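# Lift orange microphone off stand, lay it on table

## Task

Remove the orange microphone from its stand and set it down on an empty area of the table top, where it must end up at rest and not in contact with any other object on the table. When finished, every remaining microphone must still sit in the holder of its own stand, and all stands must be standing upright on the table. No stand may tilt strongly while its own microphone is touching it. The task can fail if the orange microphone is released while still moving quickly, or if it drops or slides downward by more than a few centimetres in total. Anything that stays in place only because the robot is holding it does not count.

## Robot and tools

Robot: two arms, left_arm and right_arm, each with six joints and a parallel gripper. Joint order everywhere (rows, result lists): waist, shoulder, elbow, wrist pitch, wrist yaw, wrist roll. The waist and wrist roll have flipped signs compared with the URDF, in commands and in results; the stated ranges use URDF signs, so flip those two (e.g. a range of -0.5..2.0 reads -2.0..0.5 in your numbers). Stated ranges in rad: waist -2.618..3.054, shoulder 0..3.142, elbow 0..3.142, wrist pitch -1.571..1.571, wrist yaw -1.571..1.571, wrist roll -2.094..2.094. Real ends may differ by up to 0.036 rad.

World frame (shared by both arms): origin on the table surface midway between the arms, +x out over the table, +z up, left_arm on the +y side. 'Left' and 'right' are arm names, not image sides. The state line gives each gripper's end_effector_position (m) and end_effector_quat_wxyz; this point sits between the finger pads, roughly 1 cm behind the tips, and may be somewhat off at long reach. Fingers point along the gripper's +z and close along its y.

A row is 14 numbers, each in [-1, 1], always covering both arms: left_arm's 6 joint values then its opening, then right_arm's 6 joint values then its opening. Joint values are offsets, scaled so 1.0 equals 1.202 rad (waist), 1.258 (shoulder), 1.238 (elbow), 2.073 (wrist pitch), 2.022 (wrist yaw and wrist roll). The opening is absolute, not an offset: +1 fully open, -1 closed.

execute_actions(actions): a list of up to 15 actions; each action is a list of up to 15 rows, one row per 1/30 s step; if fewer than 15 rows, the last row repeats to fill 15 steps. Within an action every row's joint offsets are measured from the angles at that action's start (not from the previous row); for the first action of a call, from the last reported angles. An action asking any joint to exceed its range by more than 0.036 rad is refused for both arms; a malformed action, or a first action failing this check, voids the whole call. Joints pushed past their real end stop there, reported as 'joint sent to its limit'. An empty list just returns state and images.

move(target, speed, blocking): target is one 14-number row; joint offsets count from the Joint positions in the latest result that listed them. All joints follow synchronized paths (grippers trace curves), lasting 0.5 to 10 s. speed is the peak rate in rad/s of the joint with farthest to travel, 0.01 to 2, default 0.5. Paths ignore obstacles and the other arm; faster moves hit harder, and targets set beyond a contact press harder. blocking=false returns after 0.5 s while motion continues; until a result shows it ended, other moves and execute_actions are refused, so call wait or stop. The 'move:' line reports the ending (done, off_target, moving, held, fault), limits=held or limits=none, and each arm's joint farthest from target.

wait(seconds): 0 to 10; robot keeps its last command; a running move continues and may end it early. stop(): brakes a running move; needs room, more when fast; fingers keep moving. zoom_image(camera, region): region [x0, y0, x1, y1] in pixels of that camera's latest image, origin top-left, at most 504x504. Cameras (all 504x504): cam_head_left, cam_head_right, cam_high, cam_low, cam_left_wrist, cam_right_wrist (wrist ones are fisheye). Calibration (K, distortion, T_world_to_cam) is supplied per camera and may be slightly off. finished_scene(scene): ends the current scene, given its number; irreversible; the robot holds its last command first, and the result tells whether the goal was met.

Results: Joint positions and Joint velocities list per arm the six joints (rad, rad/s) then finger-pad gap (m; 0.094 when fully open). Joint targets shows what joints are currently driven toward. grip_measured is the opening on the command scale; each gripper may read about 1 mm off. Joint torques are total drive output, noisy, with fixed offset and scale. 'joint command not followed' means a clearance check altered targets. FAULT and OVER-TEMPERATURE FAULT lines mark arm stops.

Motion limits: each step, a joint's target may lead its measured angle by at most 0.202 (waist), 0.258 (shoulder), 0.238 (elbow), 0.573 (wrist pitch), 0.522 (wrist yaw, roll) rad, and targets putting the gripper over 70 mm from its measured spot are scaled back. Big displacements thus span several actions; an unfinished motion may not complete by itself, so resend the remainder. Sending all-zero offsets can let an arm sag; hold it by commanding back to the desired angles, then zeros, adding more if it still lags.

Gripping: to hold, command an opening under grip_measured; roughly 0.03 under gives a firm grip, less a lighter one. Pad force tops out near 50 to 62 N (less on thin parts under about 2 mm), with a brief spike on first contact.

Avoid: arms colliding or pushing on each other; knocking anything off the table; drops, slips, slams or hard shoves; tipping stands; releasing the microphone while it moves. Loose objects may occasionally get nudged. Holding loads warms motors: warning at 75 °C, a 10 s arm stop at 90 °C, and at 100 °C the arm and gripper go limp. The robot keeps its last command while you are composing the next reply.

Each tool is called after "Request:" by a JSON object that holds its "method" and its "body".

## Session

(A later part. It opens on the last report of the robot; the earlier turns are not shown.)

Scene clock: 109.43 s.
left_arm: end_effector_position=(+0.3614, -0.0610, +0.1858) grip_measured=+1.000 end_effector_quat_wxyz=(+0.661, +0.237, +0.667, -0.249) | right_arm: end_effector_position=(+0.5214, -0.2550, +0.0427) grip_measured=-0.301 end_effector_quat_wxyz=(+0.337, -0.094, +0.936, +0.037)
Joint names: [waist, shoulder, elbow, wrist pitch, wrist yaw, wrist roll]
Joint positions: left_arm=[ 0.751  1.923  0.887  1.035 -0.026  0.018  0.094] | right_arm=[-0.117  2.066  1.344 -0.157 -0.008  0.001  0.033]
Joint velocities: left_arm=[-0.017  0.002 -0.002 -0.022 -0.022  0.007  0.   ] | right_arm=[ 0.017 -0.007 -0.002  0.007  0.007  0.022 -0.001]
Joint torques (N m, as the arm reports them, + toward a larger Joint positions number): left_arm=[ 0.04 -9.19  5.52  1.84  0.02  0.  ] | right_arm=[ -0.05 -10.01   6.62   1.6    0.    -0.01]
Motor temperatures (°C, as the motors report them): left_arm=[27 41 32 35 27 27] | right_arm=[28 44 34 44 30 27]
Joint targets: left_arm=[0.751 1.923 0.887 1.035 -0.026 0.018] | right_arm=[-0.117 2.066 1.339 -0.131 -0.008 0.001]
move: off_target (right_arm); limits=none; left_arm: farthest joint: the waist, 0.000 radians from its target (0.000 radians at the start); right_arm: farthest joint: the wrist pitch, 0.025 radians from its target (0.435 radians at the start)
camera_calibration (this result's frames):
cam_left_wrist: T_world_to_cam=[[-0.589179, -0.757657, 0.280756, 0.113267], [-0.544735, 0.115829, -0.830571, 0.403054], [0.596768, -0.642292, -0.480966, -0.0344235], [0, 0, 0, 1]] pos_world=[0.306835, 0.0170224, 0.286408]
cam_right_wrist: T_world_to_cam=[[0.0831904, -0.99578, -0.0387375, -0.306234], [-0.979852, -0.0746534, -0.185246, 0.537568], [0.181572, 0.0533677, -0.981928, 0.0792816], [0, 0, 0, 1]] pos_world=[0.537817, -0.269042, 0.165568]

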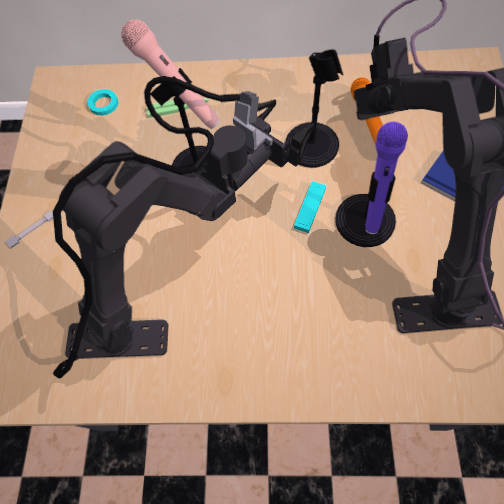

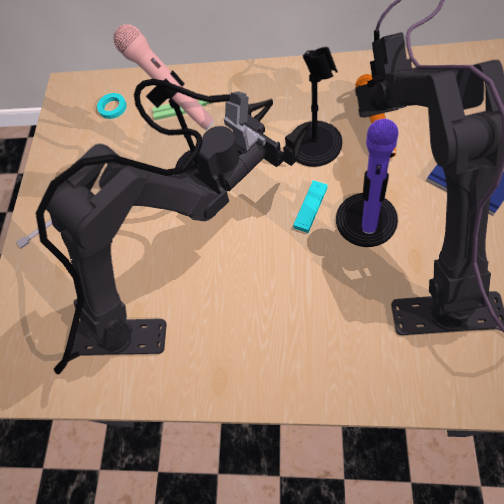

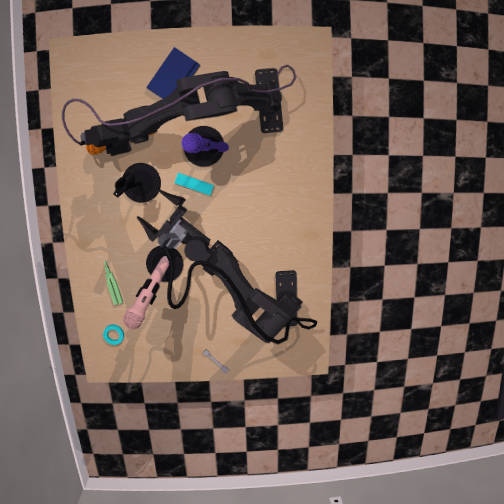

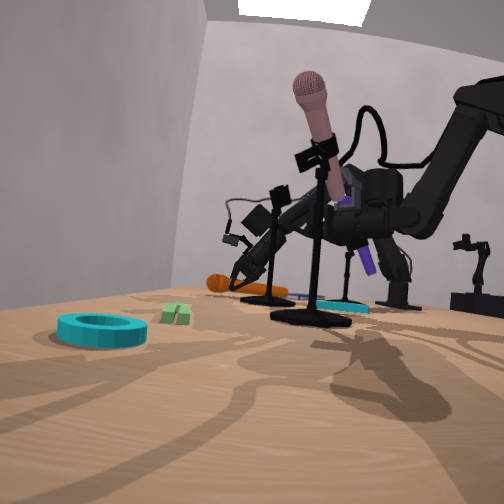

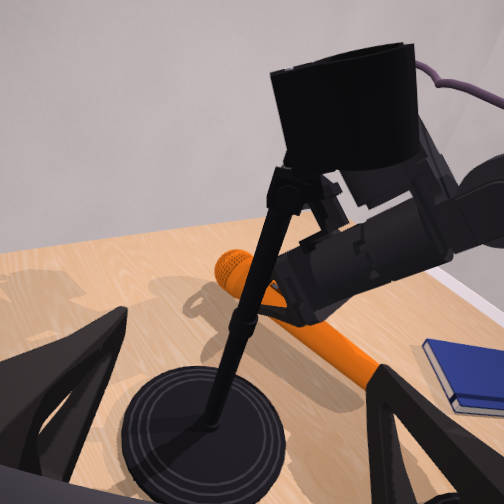

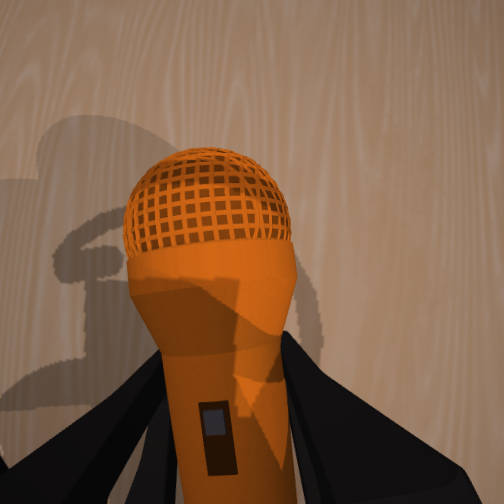

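Request:
{"method": "move", "body": {"target": [0,0,0,0,0,0,1,0,0,-0.05,0.04,0,0,-0.35], "speed": 0.06}}

Request:
{"method": "move", "body": {"target": [0,0,0,0,0,0,1,0,0,0,0.01,0,0,0.5]}}

Request:
{"method": "move", "body": {"target": [0,0,0,0,0,0,1,0,-0.15,0,0,0,0,0.5], "speed": 0.2}}

Scene clock: 114.57 s.
left_arm: end_effector_position=(+0.3614, -0.0610, +0.1858) grip_measured=+1.000 end_effector_quat_wxyz=(+0.661, +0.237, +0.667, -0.249) | right_arm: end_effector_position=(+0.5188, -0.2555, +0.0346) grip_measured=-0.301 end_effector_quat_wxyz=(+0.345, -0.094, +0.933, +0.038)
Joint names: [waist, shoulder, elbow, wrist pitch, wrist yaw, wrist roll]
Joint positions: left_arm=[ 0.751  1.923  0.887  1.035 -0.026  0.018  0.094] | right_arm=[-0.117  2.066  1.294 -0.089 -0.008  0.001  0.033]
Joint velocities: left_arm=[-0.002 -0.027 -0.002 -0.037 -0.007 -0.037  0.   ] | right_arm=[-0.002 -0.012  0.002  0.022 -0.007 -0.007  0.001]
Joint torques (N m, as the arm reports them, + toward a larger Joint positions number): left_arm=[ 0.03 -9.18  5.51  1.84  0.03  0.  ] | right_arm=[-0.07 -9.9   5.88  1.53  0.   -0.02]
Motor temperatures (°C, as the motors report them): left_arm=[27 41 33 36 27 27] | right_arm=[28 45 33 43 30 27]
Joint targets: left_arm=[0.751 1.923 0.887 1.035 -0.026 0.018] | right_arm=[-0.117 2.066 1.282 -0.074 -0.008 0.001]
move: done; limits=none; left_arm: farthest joint: the waist, 0.000 radians from its target (0.000 radians at the start); right_arm: farthest joint: the wrist pitch, 0.015 radians from its target (0.082 radians at the start)
camera_calibration (this result's frames):
cam_left_wrist: T_world_to_cam=[[-0.589179, -0.757657, 0.280756, 0.113267], [-0.544735, 0.115829, -0.830571, 0.403054], [0.596768, -0.642292, -0.480966, -0.0344235], [0, 0, 0, 1]] pos_world=[0.306835, 0.0170224, 0.286408]
cam_right_wrist: T_world_to_cam=[[0.0838894, -0.995641, -0.0407693, -0.307106], [-0.976442, -0.0739715, -0.202705, 0.532489], [0.198805, 0.0568137, -0.978391, 0.0636813], [0, 0, 0, 1]] pos_world=[0.533047, -0.269996, 0.157723]

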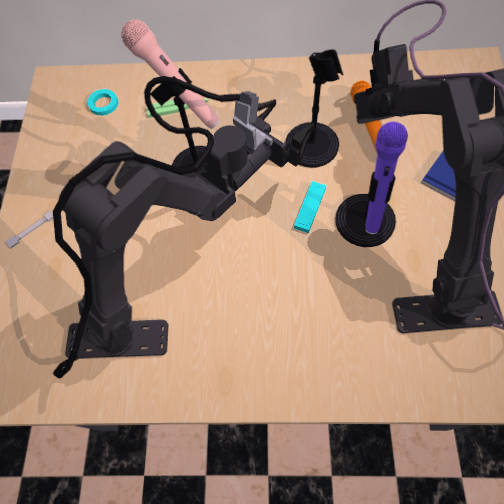

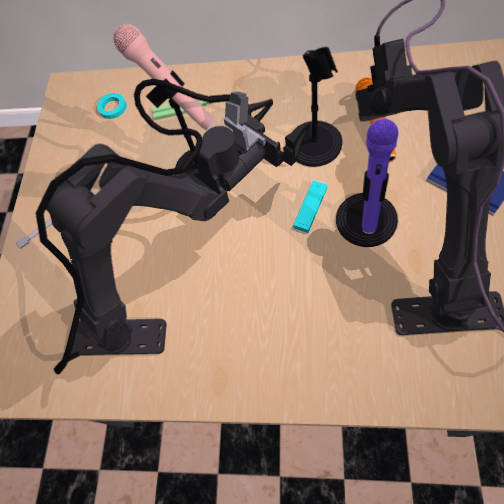

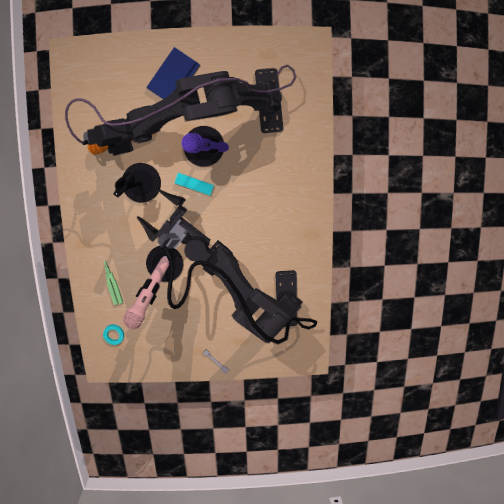

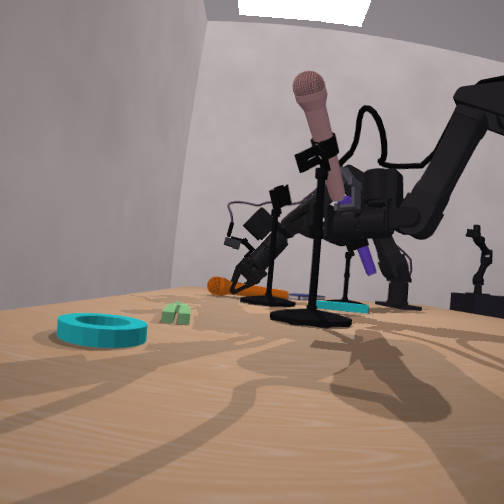

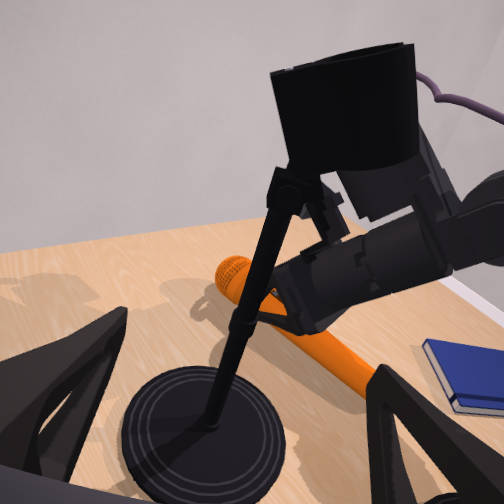

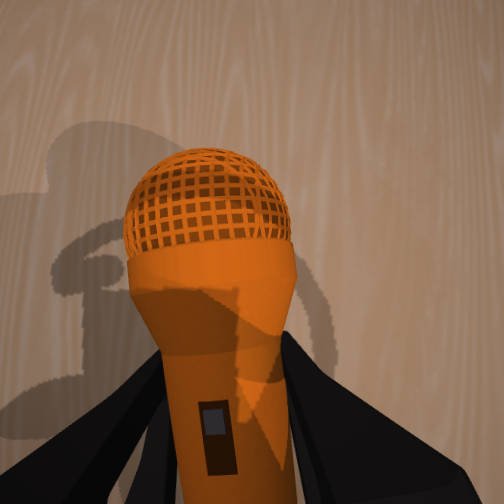

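Scene clock: 115.37 s.
left_arm: end_effector_position=(+0.3614, -0.0610, +0.1858) grip_measured=+1.000 end_effector_quat_wxyz=(+0.661, +0.237, +0.667, -0.249) | right_arm: end_effector_position=(+0.5220, -0.2549, +0.0375) grip_measured=+0.498 end_effector_quat_wxyz=(+0.354, -0.094, +0.930, +0.038)
Joint names: [waist, shoulder, elbow, wrist pitch, wrist yaw, wrist roll]
Joint positions: left_arm=[ 0.751  1.923  0.887  1.035 -0.026  0.018  0.094] | right_arm=[-0.117  2.066  1.294 -0.072 -0.008  0.001  0.07 ]
Joint velocities: left_arm=[ 0.007 -0.012 -0.022 -0.007 -0.037 -0.007  0.   ] | right_arm=[-0.032 -0.017  0.002 -0.022  0.066  0.037 -0.   ]
Joint torques (N m, as the arm reports them, + toward a larger Joint positions number): left_arm=[ 0.03 -9.19  5.51  1.84  0.02  0.  ] | right_arm=[-0.06 -9.92  6.89  1.44  0.   -0.01]
Motor temperatures (°C, as the motors report them): left_arm=[27 42 33 36 27 27] | right_arm=[28 45 33 43 30 27]
Joint targets: left_arm=[0.751 1.923 0.887 1.035 -0.026 0.018] | right_arm=[-0.117 2.066 1.294 -0.069 -0.008 0.001]
move: done; limits=none; left_arm: farthest joint: the waist, 0.000 radians from its target (0.000 radians at the start); right_arm: farthest joint: the wrist pitch, 0.004 radians from its target (0.021 radians at the start)
camera_calibration (this result's frames):
cam_left_wrist: T_world_to_cam=[[-0.589179, -0.757657, 0.280756, 0.113267], [-0.544735, 0.115829, -0.830571, 0.403054], [0.596768, -0.642292, -0.480966, -0.0344235], [0, 0, 0, 1]] pos_world=[0.306835, 0.0170224, 0.286408]
cam_right_wrist: T_world_to_cam=[[0.0846079, -0.995497, -0.0427453, -0.306882], [-0.972808, -0.0732447, -0.219729, 0.535191], [0.215609, 0.0601737, -0.974624, 0.0577552], [0, 0, 0, 1]] pos_world=[0.53415, -0.269775, 0.160769]

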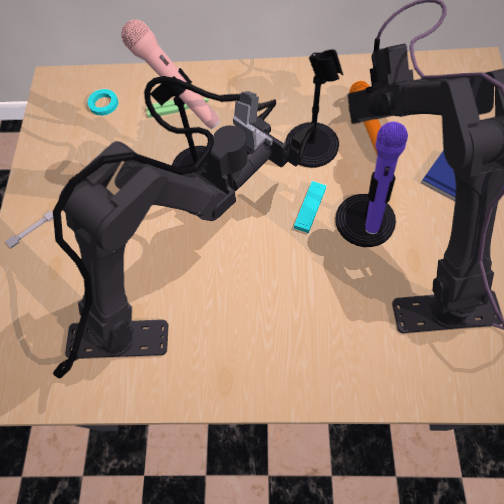

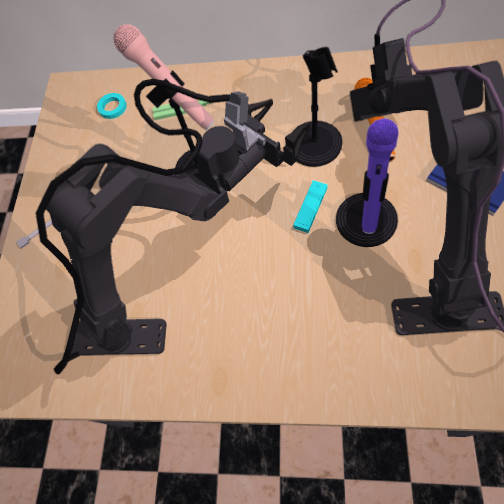

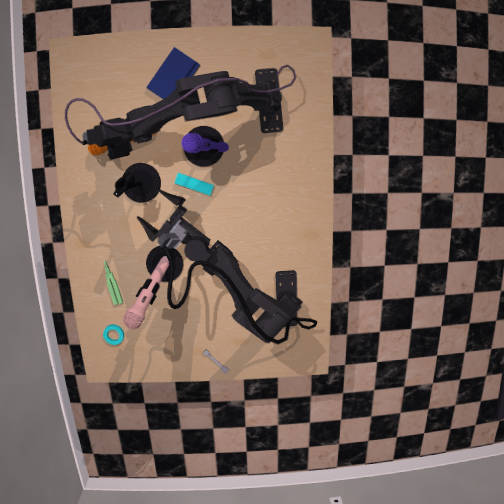

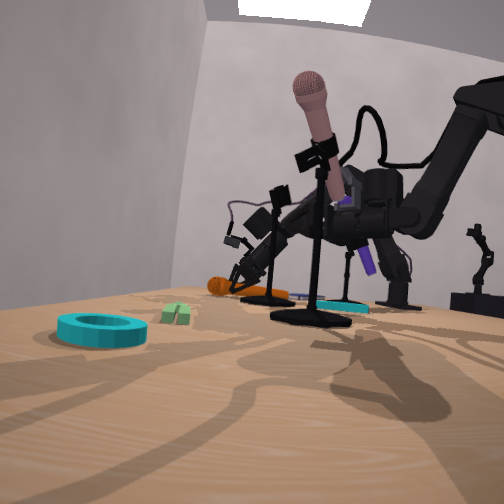

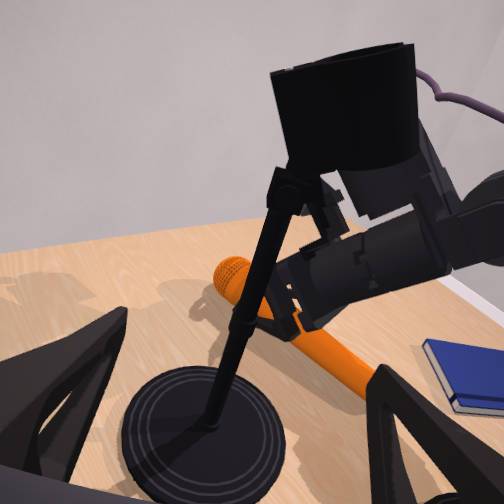

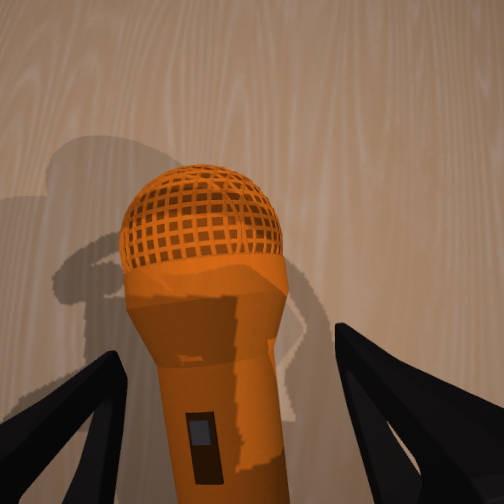

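Scene clock: 116.67 s.
left_arm: end_effector_position=(+0.3614, -0.0610, +0.1858) grip_measured=+1.000 end_effector_quat_wxyz=(+0.661, +0.237, +0.667, -0.249) | right_arm: end_effector_position=(+0.5290, -0.2535, +0.1283) grip_measured=+0.498 end_effector_quat_wxyz=(+0.436, -0.091, +0.894, +0.046)
Joint names: [waist, shoulder, elbow, wrist pitch, wrist yaw, wrist roll]
Joint positions: left_arm=[ 0.751  1.923  0.887  1.035 -0.026  0.018  0.094] | right_arm=[-0.117  1.89   1.294 -0.067 -0.008  0.001  0.07 ]
Joint velocities: left_arm=[0.002 0.012 0.007 0.037 0.007 0.007 0.   ] | right_arm=[-0.002 -0.007 -0.007 -0.037 -0.007 -0.081 -0.   ]
Joint torques (N m, as the arm reports them, + toward a larger Joint positions number): left_arm=[ 0.03 -9.19  5.5   1.84  0.03  0.01] | right_arm=[ -0.06 -10.09   7.61   1.56   0.    -0.01]
Motor temperatures (°C, as the motors report them): left_arm=[27 42 33 36 27 27] | right_arm=[28 46 33 43 30 27]
Joint targets: left_arm=[0.751 1.923 0.887 1.035 -0.026 0.018] | right_arm=[-0.117 1.877 1.294 -0.072 -0.008 0.001]
move: done; limits=none; left_arm: farthest joint: the waist, 0.000 radians from its target (0.000 radians at the start); right_arm: farthest joint: the shoulder, 0.013 radians from its target (0.188 radians at the start)
camera_calibration (this result's frames):
cam_left_wrist: T_world_to_cam=[[-0.589179, -0.757657, 0.280756, 0.113267], [-0.544735, 0.115829, -0.830571, 0.403054], [0.596768, -0.642292, -0.480966, -0.0344235], [0, 0, 0, 1]] pos_world=[0.306835, 0.0170224, 0.286408]
cam_right_wrist: T_world_to_cam=[[0.0938936, -0.99364, -0.0621536, -0.304153], [-0.918871, -0.0624594, -0.389582, 0.55802], [0.383222, 0.0936904, -0.918892, 0.0573793], [0, 0, 0, 1]] pos_world=[0.519318, -0.272741, 0.251216]

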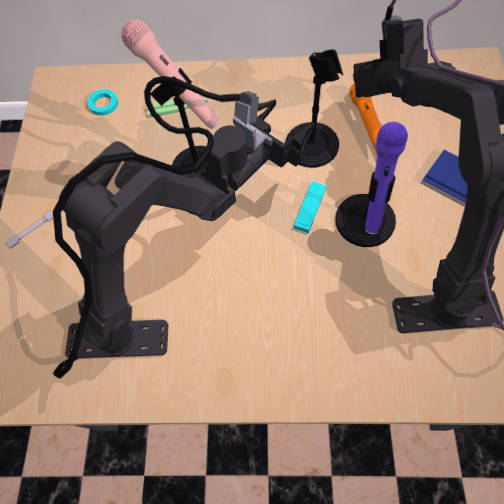

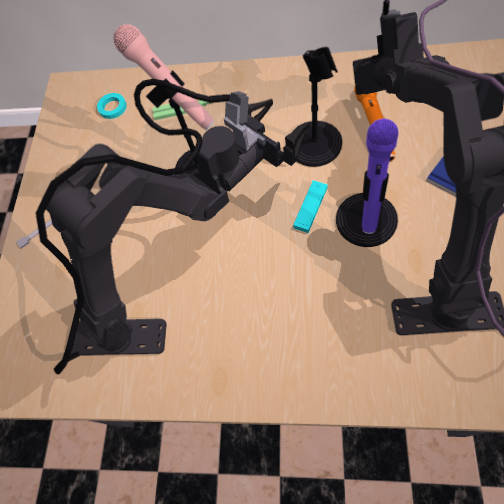

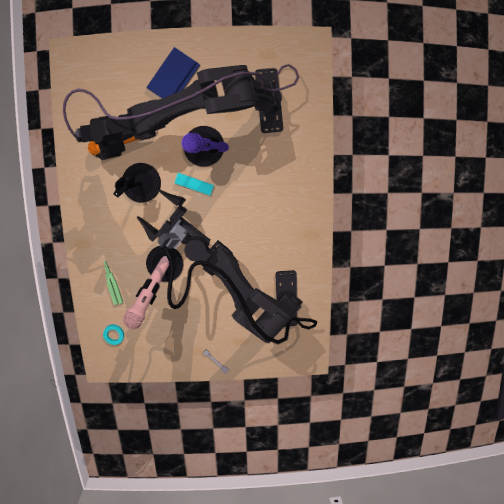

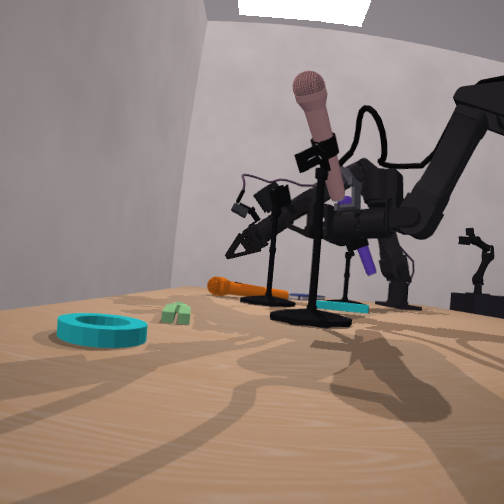

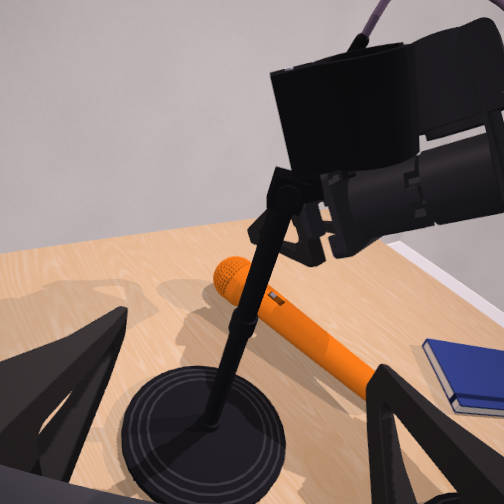

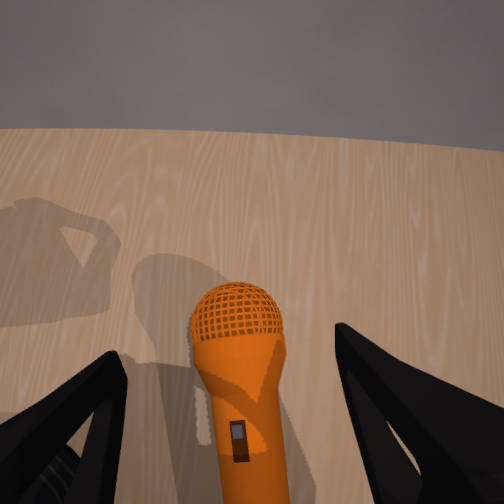

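Request:
{"method": "finished_scene", "body": {"scene": 2}}

The scene is finished: the task was done.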